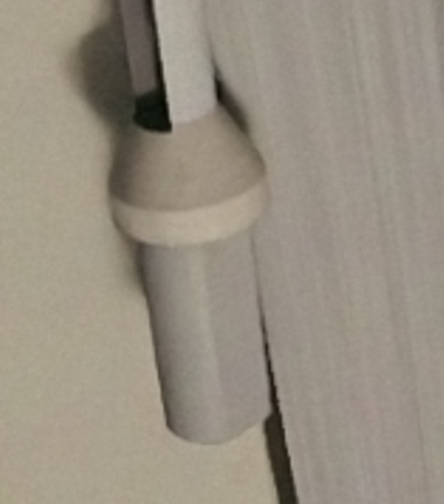

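Request:
{"op": "execute_actions", "data": {
  "actions": [
    {"rows":[[0.480,0.610,0.706,-1.24,0.038,-1.414,1,-0.407,0.712,0.775,-1.209,-0.100,1.568,0.997],[0.480,0.610,0.706,-1.24,0.038,-1.414,1,-0.403,0.716,0.775,-1.207,-0.099,1.570,0.987],[0.480,0.610,0.706,-1.24,0.038,-1.414,1,-0.398,0.724,0.775,-1.204,-0.097,1.572,0.972],[0.480,0.610,0.706,-1.24,0.038,-1.414,1,-0.390,0.734,0.775,-1.199,-0.095,1.575,0.951],[0.480,0.610,0.706,-1.24,0.038,-1.414,1,-0.381,0.747,0.775,-1.193,-0.092,1.579,0.926],[0.480,0.610,0.706,-1.24,0.038,-1.414,1,-0.370,0.762,0.776,-1.186,-0.089,1.583,0.896],[0.480,0.610,0.706,-1.24,0.038,-1.414,1,-0.358,0.779,0.776,-1.179,-0.086,1.588,0.862],[0.480,0.610,0.706,-1.24,0.038,-1.414,1,-0.345,0.798,0.776,-1.170,-0.082,1.594,0.825],[0.480,0.610,0.706,-1.24,0.038,-1.414,1,-0.330,0.819,0.776,-1.161,-0.078,1.600,0.784],[0.480,0.610,0.706,-1.24,0.038,-1.414,1,-0.314,0.840,0.776,-1.151,-0.073,1.606,0.741],[0.480,0.610,0.706,-1.24,0.038,-1.414,1,-0.298,0.863,0.777,-1.141,-0.068,1.613,0.695],[0.480,0.610,0.706,-1.24,0.038,-1.414,1,-0.281,0.887,0.777,-1.130,-0.063,1.620,0.648],[0.480,0.610,0.706,-1.24,0.038,-1.414,1,-0.263,0.911,0.777,-1.119,-0.058,1.627,0.599],[0.480,0.610,0.706,-1.24,0.038,-1.414,1,-0.245,0.936,0.777,-1.107,-0.053,1.634,0.550],[0.480,0.610,0.706,-1.24,0.038,-1.414,1,-0.227,0.962,0.778,-1.096,-0.048,1.642,0.5]],"steps":15}
  ],
  "pictures": false
}}

Request:
{"op": "execute_actions", "data": {
  "actions": [
    {"rows":[[0.480,0.610,0.706,-1.24,0.038,-1.414,1,-0.209,0.987,0.778,-1.085,-0.043,1.649,0.450],[0.480,0.610,0.706,-1.24,0.038,-1.414,1,-0.191,1.012,0.778,-1.073,-0.038,1.656,0.401],[0.480,0.610,0.706,-1.24,0.038,-1.414,1,-0.173,1.036,0.778,-1.062,-0.033,1.663,0.352],[0.480,0.610,0.706,-1.24,0.038,-1.414,1,-0.156,1.060,0.778,-1.051,-0.028,1.670,0.305],[0.480,0.610,0.706,-1.24,0.038,-1.414,1,-0.140,1.083,0.779,-1.041,-0.023,1.677,0.259],[0.480,0.610,0.706,-1.24,0.038,-1.414,1,-0.124,1.104,0.779,-1.031,-0.018,1.683,0.216],[0.480,0.610,0.706,-1.24,0.038,-1.414,1,-0.109,1.125,0.779,-1.022,-0.014,1.689,0.175],[0.480,0.610,0.706,-1.24,0.038,-1.414,1,-0.096,1.144,0.779,-1.013,-0.010,1.695,0.138],[0.480,0.610,0.706,-1.24,0.038,-1.414,1,-0.084,1.161,0.779,-1.006,-0.007,1.700,0.104],[0.480,0.610,0.706,-1.24,0.038,-1.414,1,-0.073,1.176,0.780,-0.999,-0.004,1.704,0.074],[0.480,0.610,0.706,-1.24,0.038,-1.414,1,-0.064,1.189,0.780,-0.993,-0.001,1.708,0.049],[0.480,0.610,0.706,-1.24,0.038,-1.414,1,-0.056,1.199,0.780,-0.988,0.001,1.711,0.028],[0.480,0.610,0.706,-1.24,0.038,-1.414,1,-0.051,1.207,0.780,-0.985,0.003,1.713,0.013],[0.480,0.610,0.706,-1.24,0.038,-1.414,1,-0.047,1.211,0.780,-0.983,0.004,1.715,0.003],[0.480,0.610,0.706,-1.24,0.038,-1.414,1,-0.046,1.213,0.780,-0.982,0.004,1.715,0]],"steps":15}
  ],
  "pictures": false
}}

Request:
{"op": "execute_actions", "data": {
  "actions": [
    {"steps":12}
  ]
}}

Scene clock: 754.03 s of 5840.00 s.
left_arm: end_effector_position=(+0.2382, +0.3764, +0.2090) grip_measured=+1.000 end_effector_quat_wxyz=(-0.181, +0.810, -0.548, +0.103) | right_arm: end_effector_position=(+0.2572, -0.3812, +0.1793) grip_measured=+0.528 end_effector_quat_wxyz=(+0.088, +0.757, +0.637, +0.116)
Joint positions: left_arm=[ 0.479  0.609  0.69  -1.232  0.037 -1.413  0.094] | right_arm=[-0.269  0.909  0.761 -1.137 -0.055  1.609  0.072]
Joint velocities: left_arm=[-0.005 -0.015 -0.007 -0.002 -0.022  0.037  0.   ] | right_arm=[ 0.532  0.786 -0.007  0.344  0.081  0.168 -0.05 ]
Joint torques (N m, as the arm reports them, + toward a larger angle): left_arm=[-0.99  0.33 11.88  0.53  0.1   0.17] | right_arm=[ 0.61 -4.21 11.63  1.63  0.08  0.01]
Motor temperatures (°C, as the motors report them): left_arm=[24 26 46 24 23 24] | right_arm=[25 26 51 26 27 25]
Steps of this call (steps 1 to 90: nothing new was sent; then 62.90 s passed at rest; steps 91 to 105: all 15 steps of this action). Readings (joint positions):
91: left_arm=[0.479 0.609 0.690 -1.232 0.037 -1.413] | right_arm=[-0.409 0.703 0.761 -1.196 -0.103 1.567]
92: left_arm=[0.479 0.609 0.690 -1.232 0.037 -1.413] | right_arm=[-0.409 0.704 0.761 -1.196 -0.103 1.567]
94: left_arm=[0.479 0.609 0.690 -1.232 0.037 -1.413] | right_arm=[-0.409 0.708 0.761 -1.196 -0.099 1.567]
98: left_arm=[0.479 0.609 0.690 -1.232 0.037 -1.413] | right_arm=[-0.381 0.747 0.761 -1.195 -0.088 1.575]
105: the state above

Scene clock: 754.53 s of 5840.00 s.
left_arm: end_effector_position=(+0.2382, +0.3764, +0.2090) grip_measured=+1.000 end_effector_quat_wxyz=(-0.181, +0.810, -0.548, +0.103) | right_arm: end_effector_position=(+0.2933, -0.3267, +0.0993) grip_measured=+0.005 end_effector_quat_wxyz=(+0.038, +0.725, +0.686, +0.047)
Joint positions: left_arm=[ 0.479  0.609  0.69  -1.232  0.037 -1.413  0.094] | right_arm=[-0.057  1.209  0.761 -1.003 -0.001  1.695  0.047]
Joint velocities: left_arm=[-0.015  0.005 -0.002  0.007 -0.007 -0.007  0.   ] | right_arm=[ 0.112  0.181  0.007  0.085 -0.037  0.037 -0.004]
Joint torques (N m, as the arm reports them, + toward a larger angle): left_arm=[-0.99  0.31 11.88  0.54  0.09  0.17] | right_arm=[ 0.55 -8.24 10.68  1.41  0.26  0.04]
Motor temperatures (°C, as the motors report them): left_arm=[24 26 46 24 23 24] | right_arm=[25 26 51 26 27 25]
Steps of this call (steps 1 to 15: all 15 steps of this action). Readings (joint positions):
1: left_arm=[0.479 0.609 0.690 -1.232 0.037 -1.413] | right_arm=[-0.251 0.935 0.761 -1.125 -0.050 1.615]
2: left_arm=[0.479 0.609 0.690 -1.232 0.037 -1.413] | right_arm=[-0.233 0.962 0.761 -1.114 -0.046 1.621]
4: left_arm=[0.479 0.609 0.690 -1.232 0.037 -1.413] | right_arm=[-0.197 1.013 0.761 -1.091 -0.036 1.634]
8: left_arm=[0.479 0.609 0.690 -1.232 0.037 -1.413] | right_arm=[-0.129 1.107 0.761 -1.049 -0.017 1.660]
15: the state above

Scene clock: 754.93 s of 5840.00 s.
left_arm: end_effector_position=(+0.2382, +0.3764, +0.2090) grip_measured=+1.000 end_effector_quat_wxyz=(-0.181, +0.810, -0.548, +0.103) | right_arm: end_effector_position=(+0.2940, -0.3254, +0.0974) grip_measured=+0.003 end_effector_quat_wxyz=(+0.037, +0.728, +0.683, +0.045)
Joint positions: left_arm=[ 0.479  0.609  0.69  -1.232  0.037 -1.413  0.094] | right_arm=[-0.052  1.216  0.761 -0.999  0.001  1.707  0.047]
Joint velocities: left_arm=[-0.015 -0.015 -0.012 -0.012 -0.037  0.051  0.   ] | right_arm=[-0.015 -0.005 -0.007 -0.002  0.051  0.066 -0.001]
Joint torques (N m, as the arm reports them, + toward a larger angle): left_arm=[-0.99  0.33 11.89  0.54  0.09  0.16] | right_arm=[ 0.18 -8.06 10.67  1.41  0.24  0.02]
Motor temperatures (°C, as the motors report them): left_arm=[24 26 46 24 23 24] | right_arm=[25 27 51 26 27 25]
Steps of this call (steps 1 to 12: the robot went on to your last target). Readings (joint positions):
1: left_arm=[0.479 0.609 0.690 -1.232 0.037 -1.413] | right_arm=[-0.054 1.214 0.761 -1.001 -0.001 1.697]
2: left_arm=[0.479 0.609 0.690 -1.232 0.037 -1.413] | right_arm=[-0.052 1.215 0.761 -1.000 -0.001 1.699]
4: left_arm=[0.479 0.609 0.690 -1.232 0.037 -1.413] | right_arm=[-0.052 1.216 0.761 -1.000 0.001 1.702]
8: left_arm=[0.479 0.609 0.690 -1.232 0.037 -1.413] | right_arm=[-0.052 1.216 0.761 -0.999 0.001 1.706]
12: the state above
camera_calibration (this result's frames):
cam_left_wrist: T_world_to_cam=[[0.850845, 0.346247, 0.395191, -0.414493], [0.106939, -0.850524, 0.514949, 0.18964], [0.514419, -0.395881, -0.760691, 0.30604], [0, 0, 0, 1]] pos_world=[0.174957, 0.425966, 0.298951]
cam_right_wrist: T_world_to_cam=[[-0.990933, 0.0679439, -0.115912, 0.323151], [-0.0155633, 0.798859, 0.601317, 0.209919], [0.133453, 0.597669, -0.790558, 0.353824], [0, 0, 0, 1]] pos_world=[0.276269, -0.401121, 0.190948]

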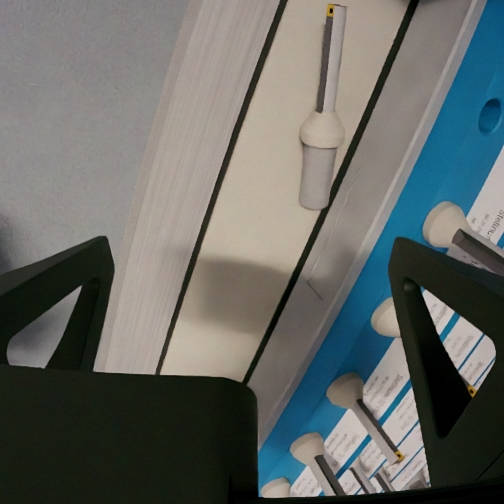

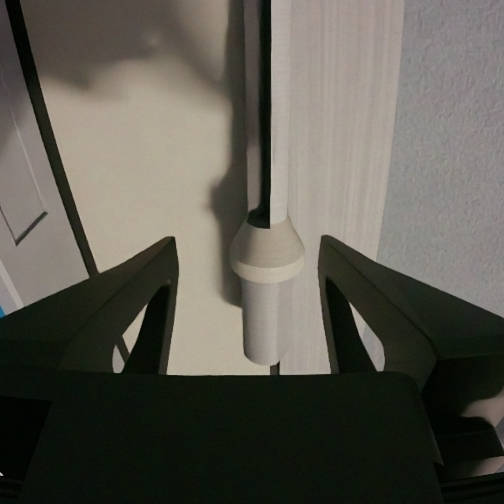

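Request:
{"op": "execute_actions", "data": {
  "actions": [
    {"rows":[[0.480,0.610,0.706,-1.24,0.038,-1.414,1,-0.048,1.214,0.780,-0.982,0.004,1.713,0],[0.480,0.610,0.706,-1.24,0.038,-1.414,1,-0.051,1.216,0.780,-0.982,0.004,1.710,0],[0.480,0.610,0.706,-1.24,0.038,-1.414,1,-0.054,1.220,0.780,-0.981,0.004,1.707,0],[0.480,0.610,0.706,-1.24,0.038,-1.414,1,-0.057,1.225,0.780,-0.981,0.004,1.704,0],[0.480,0.610,0.706,-1.24,0.038,-1.414,1,-0.060,1.231,0.780,-0.980,0.004,1.701,0],[0.480,0.610,0.706,-1.24,0.038,-1.414,1,-0.063,1.238,0.780,-0.979,0.004,1.698,0],[0.480,0.610,0.706,-1.24,0.038,-1.414,1,-0.066,1.245,0.780,-0.978,0.004,1.695,0],[0.480,0.610,0.706,-1.24,0.038,-1.414,1,-0.069,1.254,0.780,-0.977,0.004,1.692,0],[0.480,0.610,0.706,-1.24,0.038,-1.414,1,-0.071,1.263,0.780,-0.976,0.004,1.690,0],[0.480,0.610,0.706,-1.24,0.038,-1.414,1,-0.073,1.272,0.780,-0.974,0.004,1.688,0],[0.480,0.610,0.706,-1.24,0.038,-1.414,1,-0.074,1.282,0.780,-0.973,0.004,1.686,0],[0.480,0.610,0.706,-1.24,0.038,-1.414,1,-0.075,1.292,0.780,-0.972,0.004,1.685,0],[0.480,0.610,0.706,-1.24,0.038,-1.414,1,-0.075,1.301,0.780,-0.971,0.004,1.685,0],[0.480,0.610,0.706,-1.24,0.038,-1.414,1,-0.075,1.311,0.780,-0.970,0.004,1.685,0],[0.480,0.610,0.706,-1.24,0.038,-1.414,1,-0.075,1.320,0.780,-0.968,0.004,1.685,0]],"steps":15}
  ],
  "pictures": false
}}

Request:
{"op": "execute_actions", "data": {
  "actions": [
    {"rows":[[0.480,0.610,0.706,-1.24,0.038,-1.414,1,-0.075,1.329,0.780,-0.967,0.004,1.685,0],[0.480,0.610,0.706,-1.24,0.038,-1.414,1,-0.075,1.338,0.780,-0.966,0.004,1.685,0],[0.480,0.610,0.706,-1.24,0.038,-1.414,1,-0.075,1.345,0.780,-0.965,0.004,1.685,-0.03],[0.480,0.610,0.706,-1.24,0.038,-1.414,1,-0.075,1.352,0.780,-0.964,0.004,1.685,-0.06],[0.480,0.610,0.706,-1.24,0.038,-1.414,1,-0.075,1.358,0.780,-0.963,0.004,1.685,-0.09],[0.480,0.610,0.706,-1.24,0.038,-1.414,1,-0.075,1.363,0.780,-0.963,0.004,1.685,-0.12],[0.480,0.610,0.706,-1.24,0.038,-1.414,1,-0.075,1.367,0.780,-0.962,0.004,1.685,-0.15],[0.480,0.610,0.706,-1.24,0.038,-1.414,1,-0.075,1.369,0.780,-0.962,0.004,1.685,-0.18],[0.480,0.610,0.706,-1.24,0.038,-1.414,1,-0.075,1.370,0.780,-0.962,0.004,1.685,-0.21],[0.480,0.610,0.706,-1.24,0.038,-1.414,1,-0.075,1.370,0.780,-0.962,0.004,1.685,-0.24],[0.480,0.610,0.706,-1.24,0.038,-1.414,1,-0.075,1.370,0.780,-0.962,0.004,1.685,-0.27],[0.480,0.610,0.706,-1.24,0.038,-1.414,1,-0.075,1.370,0.780,-0.962,0.004,1.685,-0.30]],"steps":15}
  ]
}}

Scene clock: 796.33 s of 5840.00 s.
left_arm: end_effector_position=(+0.2382, +0.3764, +0.2090) grip_measured=+1.000 end_effector_quat_wxyz=(-0.181, +0.810, -0.548, +0.103) | right_arm: end_effector_position=(+0.2937, -0.3295, +0.0743) grip_measured=+0.003 end_effector_quat_wxyz=(+0.017, +0.729, +0.684, +0.020)
Joint positions: left_arm=[ 0.479  0.609  0.69  -1.232  0.037 -1.413  0.094] | right_arm=[-0.065  1.292  0.761 -0.987  0.001  1.696  0.047]
Joint velocities: left_arm=[ 0.005 -0.015 -0.007 -0.002  0.007  0.022  0.   ] | right_arm=[-0.015  0.337 -0.007  0.032  0.037 -0.022  0.001]
Joint torques (N m, as the arm reports them, + toward a larger angle): left_arm=[-0.99  0.31 11.89  0.54  0.09  0.16] | right_arm=[-1.62 -7.95 10.27  1.26  0.23 -0.12]
Motor temperatures (°C, as the motors report them): left_arm=[24 26 46 24 23 24] | right_arm=[25 27 50 26 27 25]
Steps of this call (steps 1 to 30: the robot went on to your last target; steps 31 to 90: nothing new was sent; then 37.90 s passed at rest; steps 91 to 105: all 15 steps of this action). Readings (joint positions):
91: left_arm=[0.479 0.609 0.690 -1.232 0.037 -1.413] | right_arm=[-0.052 1.216 0.761 -0.999 0.001 1.708]
92: left_arm=[0.479 0.609 0.690 -1.232 0.037 -1.413] | right_arm=[-0.052 1.216 0.761 -0.999 0.001 1.708]
94: left_arm=[0.479 0.609 0.690 -1.232 0.037 -1.413] | right_arm=[-0.052 1.216 0.761 -0.999 0.001 1.708]
98: left_arm=[0.479 0.609 0.690 -1.232 0.037 -1.413] | right_arm=[-0.053 1.224 0.761 -0.996 0.001 1.705]
105: the state above

Scene clock: 796.83 s of 5840.00 s.
left_arm: end_effector_position=(+0.2382, +0.3764, +0.2090) grip_measured=+1.000 end_effector_quat_wxyz=(-0.181, +0.810, -0.548, +0.103) | right_arm: end_effector_position=(+0.2912, -0.3298, +0.0526) grip_measured=-0.297 end_effector_quat_wxyz=(-0.003, +0.728, +0.685, -0.004)
Joint positions: left_arm=[ 0.479  0.609  0.69  -1.232  0.037 -1.413  0.094] | right_arm=[-0.065  1.365  0.761 -0.978  0.001  1.692  0.033]
Joint velocities: left_arm=[ 0.005 -0.005 -0.022 -0.007  0.022  0.037  0.   ] | right_arm=[-0.015 -0.005  0.002  0.007 -0.125  0.11   0.001]
Joint torques (N m, as the arm reports them, + toward a larger angle): left_arm=[-0.95  0.32 11.89  0.54  0.1   0.17] | right_arm=[-1.23 -8.51  9.66  1.17  0.24 -0.11]
Motor temperatures (°C, as the motors report them): left_arm=[24 26 46 24 23 24] | right_arm=[25 27 50 26 27 25]
Steps of this call (steps 1 to 15: all 15 steps of this action). Readings (joint positions):
1: left_arm=[0.479 0.609 0.690 -1.232 0.037 -1.413] | right_arm=[-0.065 1.304 0.761 -0.986 0.001 1.695]
2: left_arm=[0.479 0.609 0.690 -1.232 0.037 -1.413] | right_arm=[-0.065 1.314 0.761 -0.985 0.001 1.694]
4: left_arm=[0.479 0.609 0.690 -1.232 0.037 -1.413] | right_arm=[-0.065 1.333 0.761 -0.982 0.001 1.694]
8: left_arm=[0.479 0.609 0.690 -1.232 0.037 -1.413] | right_arm=[-0.065 1.358 0.761 -0.979 0.001 1.693]
15: the state above
camera_calibration (this result's frames):
cam_left_wrist: T_world_to_cam=[[0.850845, 0.346247, 0.395191, -0.414493], [0.106939, -0.850524, 0.514949, 0.18964], [0.514419, -0.395881, -0.760691, 0.30604], [0, 0, 0, 1]] pos_world=[0.174957, 0.425966, 0.298951]
cam_right_wrist: T_world_to_cam=[[-0.997775, 0.065924, 0.00994908, 0.310257], [0.0590565, 0.804677, 0.590769, 0.221118], [0.0309401, 0.590042, -0.806779, 0.34964], [0, 0, 0, 1]] pos_world=[0.28569, -0.404685, 0.148366]

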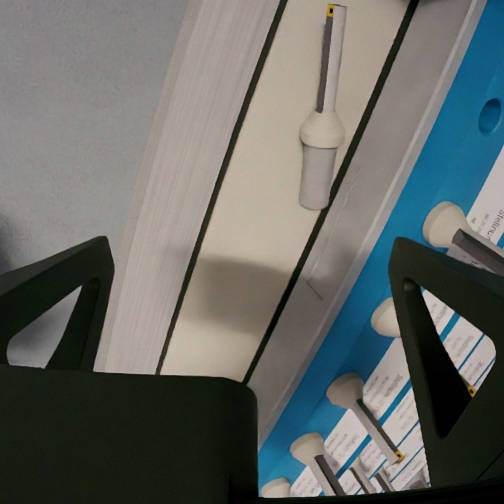

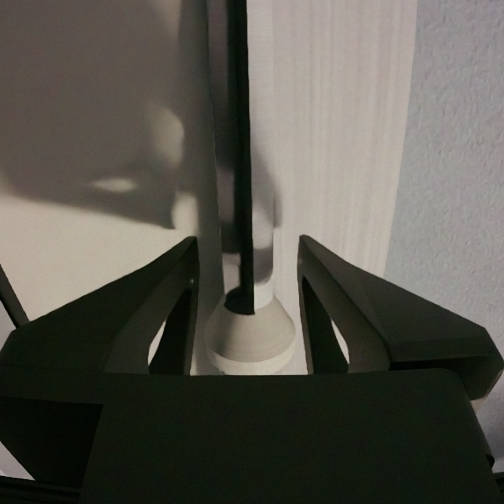

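Request:
{"op": "execute_actions", "data": {
  "actions": [
    {"rows":[[0.480,0.610,0.706,-1.24,0.038,-1.414,1,-0.075,1.372,0.780,-0.962,0.004,1.685,-0.33],[0.480,0.610,0.706,-1.24,0.038,-1.414,1,-0.075,1.374,0.780,-0.962,0.004,1.685,-0.37],[0.480,0.610,0.706,-1.24,0.038,-1.414,1,-0.075,1.376,0.780,-0.962,0.004,1.685,-0.41],[0.480,0.610,0.706,-1.24,0.038,-1.414,1,-0.075,1.378,0.780,-0.962,0.004,1.685,-0.45],[0.480,0.610,0.706,-1.24,0.038,-1.414,1,-0.075,1.379,0.780,-0.962,0.004,1.685,-0.49],[0.480,0.610,0.706,-1.24,0.038,-1.414,1,-0.075,1.379,0.780,-0.962,0.004,1.685,-0.52],[0.480,0.610,0.706,-1.24,0.038,-1.414,1,-0.075,1.379,0.780,-0.962,0.004,1.685,-0.55],[0.480,0.610,0.706,-1.24,0.038,-1.414,1,-0.075,1.379,0.780,-0.962,0.004,1.685,-0.575],[0.480,0.610,0.706,-1.24,0.038,-1.414,1,-0.075,1.379,0.780,-0.962,0.004,1.685,-0.595],[0.480,0.610,0.706,-1.24,0.038,-1.414,1,-0.075,1.379,0.780,-0.962,0.004,1.685,-0.615],[0.480,0.610,0.706,-1.24,0.038,-1.414,1,-0.075,1.379,0.780,-0.962,0.004,1.685,-0.63],[0.480,0.610,0.706,-1.24,0.038,-1.414,1,-0.075,1.379,0.780,-0.962,0.004,1.685,-0.645],[0.480,0.610,0.706,-1.24,0.038,-1.414,1,-0.075,1.379,0.780,-0.962,0.004,1.685,-0.66],[0.480,0.610,0.706,-1.24,0.038,-1.414,1,-0.075,1.379,0.780,-0.962,0.004,1.685,-0.675],[0.480,0.610,0.706,-1.24,0.038,-1.414,1,-0.075,1.379,0.780,-0.962,0.004,1.685,-0.69]],"steps":15}
  ],
  "pictures": false
}}

Request:
{"op": "execute_actions", "data": {
  "actions": [
    {"rows":[[0.480,0.610,0.706,-1.24,0.038,-1.414,1,-0.075,1.379,0.782,-0.962,0.004,1.685,-0.71],[0.480,0.610,0.706,-1.24,0.038,-1.414,1,-0.075,1.378,0.784,-0.962,0.004,1.685,-0.73],[0.480,0.610,0.706,-1.24,0.038,-1.414,1,-0.075,1.376,0.787,-0.962,0.004,1.685,-0.75],[0.480,0.610,0.706,-1.24,0.038,-1.414,1,-0.075,1.373,0.790,-0.962,0.004,1.685,-0.77],[0.480,0.610,0.706,-1.24,0.038,-1.414,1,-0.075,1.369,0.793,-0.962,0.004,1.685,-0.79],[0.480,0.610,0.706,-1.24,0.038,-1.414,1,-0.075,1.364,0.796,-0.962,0.004,1.685,-0.81],[0.480,0.610,0.706,-1.24,0.038,-1.414,1,-0.075,1.359,0.798,-0.962,0.004,1.685,-0.82],[0.480,0.610,0.706,-1.24,0.038,-1.414,1,-0.075,1.354,0.800,-0.962,0.004,1.685,-0.82],[0.480,0.610,0.706,-1.24,0.038,-1.414,1,-0.075,1.349,0.800,-0.962,0.004,1.685,-0.82],[0.480,0.610,0.706,-1.24,0.038,-1.414,1,-0.075,1.344,0.800,-0.962,0.004,1.685,-0.82],[0.480,0.610,0.706,-1.24,0.038,-1.414,1,-0.075,1.339,0.800,-0.962,0.004,1.685,-0.82],[0.480,0.610,0.706,-1.24,0.038,-1.414,1,-0.075,1.334,0.800,-0.962,0.004,1.685,-0.82],[0.480,0.610,0.706,-1.24,0.038,-1.414,1,-0.075,1.330,0.800,-0.962,0.004,1.685,-0.82],[0.480,0.610,0.706,-1.24,0.038,-1.414,1,-0.075,1.327,0.800,-0.962,0.004,1.685,-0.82],[0.480,0.610,0.706,-1.24,0.038,-1.414,1,-0.075,1.325,0.800,-0.962,0.004,1.685,-0.82]],"steps":15}
  ],
  "pictures": false
}}

Request:
{"op": "execute_actions", "data": {
  "actions": [
    {"steps":6}
  ]
}}

Scene clock: 831.23 s of 5840.00 s.
left_arm: end_effector_position=(+0.2382, +0.3764, +0.2090) grip_measured=+1.000 end_effector_quat_wxyz=(-0.181, +0.810, -0.548, +0.103) | right_arm: end_effector_position=(+0.2914, -0.3298, +0.0514) grip_measured=-0.667 end_effector_quat_wxyz=(-0.004, +0.727, +0.687, -0.005)
Joint positions: left_arm=[ 0.479  0.609  0.69  -1.232  0.037 -1.413  0.094] | right_arm=[-0.065  1.368  0.761 -0.976  0.001  1.689  0.016]
Joint velocities: left_arm=[-0.005 -0.005  0.007 -0.017 -0.022 -0.051  0.   ] | right_arm=[-0.005  0.005  0.002  0.012 -0.051 -0.051 -0.008]
Joint torques (N m, as the arm reports them, + toward a larger angle): left_arm=[-1.03  0.34 11.89  0.55  0.1   0.16] | right_arm=[-1.21 -8.32  9.72  1.11  0.21 -0.03]
Motor temperatures (°C, as the motors report them): left_arm=[24 26 46 24 23 24] | right_arm=[25 27 48 26 27 25]
Steps of this call (steps 1 to 15: the robot went on to your last target; steps 16 to 90: nothing new was sent; then 30.90 s passed at rest; steps 91 to 105: all 15 steps of this action). Readings (joint positions):
91: left_arm=[0.479 0.609 0.690 -1.232 0.037 -1.413] | right_arm=[-0.065 1.365 0.761 -0.978 0.001 1.692]
92: left_arm=[0.479 0.609 0.690 -1.232 0.037 -1.413] | right_arm=[-0.065 1.365 0.761 -0.978 0.001 1.692]
94: left_arm=[0.479 0.609 0.690 -1.232 0.037 -1.413] | right_arm=[-0.065 1.365 0.761 -0.978 0.001 1.692]
98: left_arm=[0.479 0.609 0.690 -1.232 0.037 -1.413] | right_arm=[-0.065 1.367 0.761 -0.978 0.001 1.692]
105: the state above

Scene clock: 831.73 s of 5840.00 s.
left_arm: end_effector_position=(+0.2382, +0.3764, +0.2090) grip_measured=+1.000 end_effector_quat_wxyz=(-0.181, +0.810, -0.548, +0.103) | right_arm: end_effector_position=(+0.2922, -0.3303, +0.0539) grip_measured=-0.668 end_effector_quat_wxyz=(+0.000, +0.727, +0.687, -0.002)
Joint positions: left_arm=[ 0.479  0.609  0.69  -1.232  0.037 -1.413  0.094] | right_arm=[-0.065  1.36   0.761 -0.976  0.004  1.687  0.016]
Joint velocities: left_arm=[-0.005 -0.015  0.032 -0.017 -0.037  0.007  0.   ] | right_arm=[-0.005 -0.044  0.002 -0.002  0.037 -0.007  0.001]
Joint torques (N m, as the arm reports them, + toward a larger angle): left_arm=[-0.98  0.3  11.89  0.55  0.1   0.17] | right_arm=[ -1.12 -11.05  11.32   1.07   0.05  -0.03]
Motor temperatures (°C, as the motors report them): left_arm=[24 26 46 24 23 24] | right_arm=[25 27 48 26 27 25]
Steps of this call (steps 1 to 15: all 15 steps of this action). Readings (joint positions):
1: left_arm=[0.479 0.609 0.690 -1.232 0.037 -1.413] | right_arm=[-0.065 1.368 0.761 -0.976 0.001 1.688]
2: left_arm=[0.479 0.609 0.690 -1.232 0.037 -1.413] | right_arm=[-0.065 1.368 0.761 -0.976 0.001 1.688]
4: left_arm=[0.479 0.609 0.690 -1.232 0.037 -1.413] | right_arm=[-0.065 1.368 0.761 -0.976 0.001 1.687]
8: left_arm=[0.479 0.609 0.690 -1.232 0.037 -1.413] | right_arm=[-0.065 1.368 0.761 -0.976 0.001 1.687]
15: the state above

Scene clock: 831.93 s of 5840.00 s.
left_arm: end_effector_position=(+0.2382, +0.3764, +0.2090) grip_measured=+1.000 end_effector_quat_wxyz=(-0.181, +0.810, -0.548, +0.103) | right_arm: end_effector_position=(+0.2926, -0.3302, +0.0554) grip_measured=-0.668 end_effector_quat_wxyz=(+0.002, +0.727, +0.687, -0.001)
Joint positions: left_arm=[ 0.479  0.609  0.69  -1.232  0.037 -1.413  0.094] | right_arm=[-0.065  1.355  0.761 -0.976  0.004  1.687  0.016]
Joint velocities: left_arm=[-0.015  0.005 -0.007 -0.017  0.037  0.051  0.   ] | right_arm=[-0.005 -0.015  0.002  0.002 -0.051  0.022  0.   ]
Joint torques (N m, as the arm reports them, + toward a larger angle): left_arm=[-1.    0.36 11.88  0.53  0.1   0.16] | right_arm=[ -1.21 -11.06  11.43   1.11   0.09  -0.06]
Motor temperatures (°C, as the motors report them): left_arm=[24 26 46 24 23 24] | right_arm=[25 27 49 26 27 25]
Steps of this call (steps 1 to 6: the robot went on to your last target). Readings (joint positions):
1: left_arm=[0.479 0.609 0.690 -1.232 0.037 -1.413] | right_arm=[-0.065 1.359 0.761 -0.976 0.004 1.687]
2: left_arm=[0.479 0.609 0.690 -1.232 0.037 -1.413] | right_arm=[-0.065 1.357 0.761 -0.976 0.004 1.687]
4: left_arm=[0.479 0.609 0.690 -1.232 0.037 -1.413] | right_arm=[-0.065 1.355 0.761 -0.976 0.004 1.687]
6: the state above
camera_calibration (this result's frames):
cam_left_wrist: T_world_to_cam=[[0.850845, 0.346247, 0.395191, -0.414493], [0.106939, -0.850524, 0.514949, 0.18964], [0.514419, -0.395881, -0.760691, 0.30604], [0, 0, 0, 1]] pos_world=[0.174957, 0.425966, 0.298951]
cam_right_wrist: T_world_to_cam=[[-0.998137, 0.060971, -0.00210208, 0.310707], [0.047997, 0.806081, 0.589855, 0.223398], [0.0376585, 0.588656, -0.807506, 0.349759], [0, 0, 0, 1]] pos_world=[0.286235, -0.404909, 0.151313]

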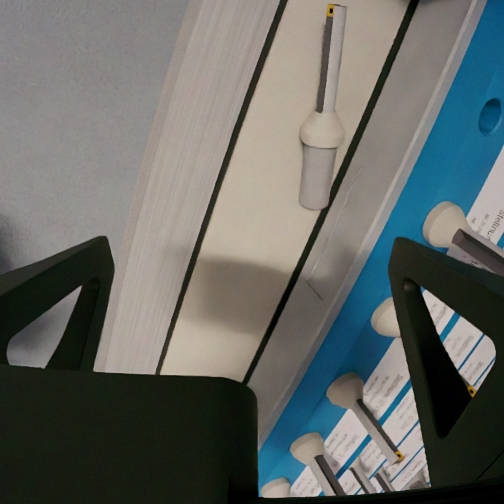

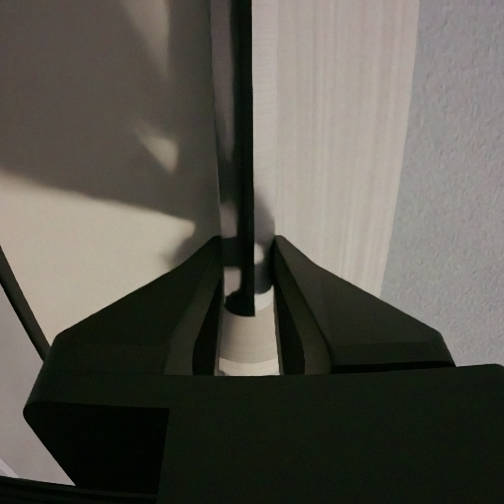

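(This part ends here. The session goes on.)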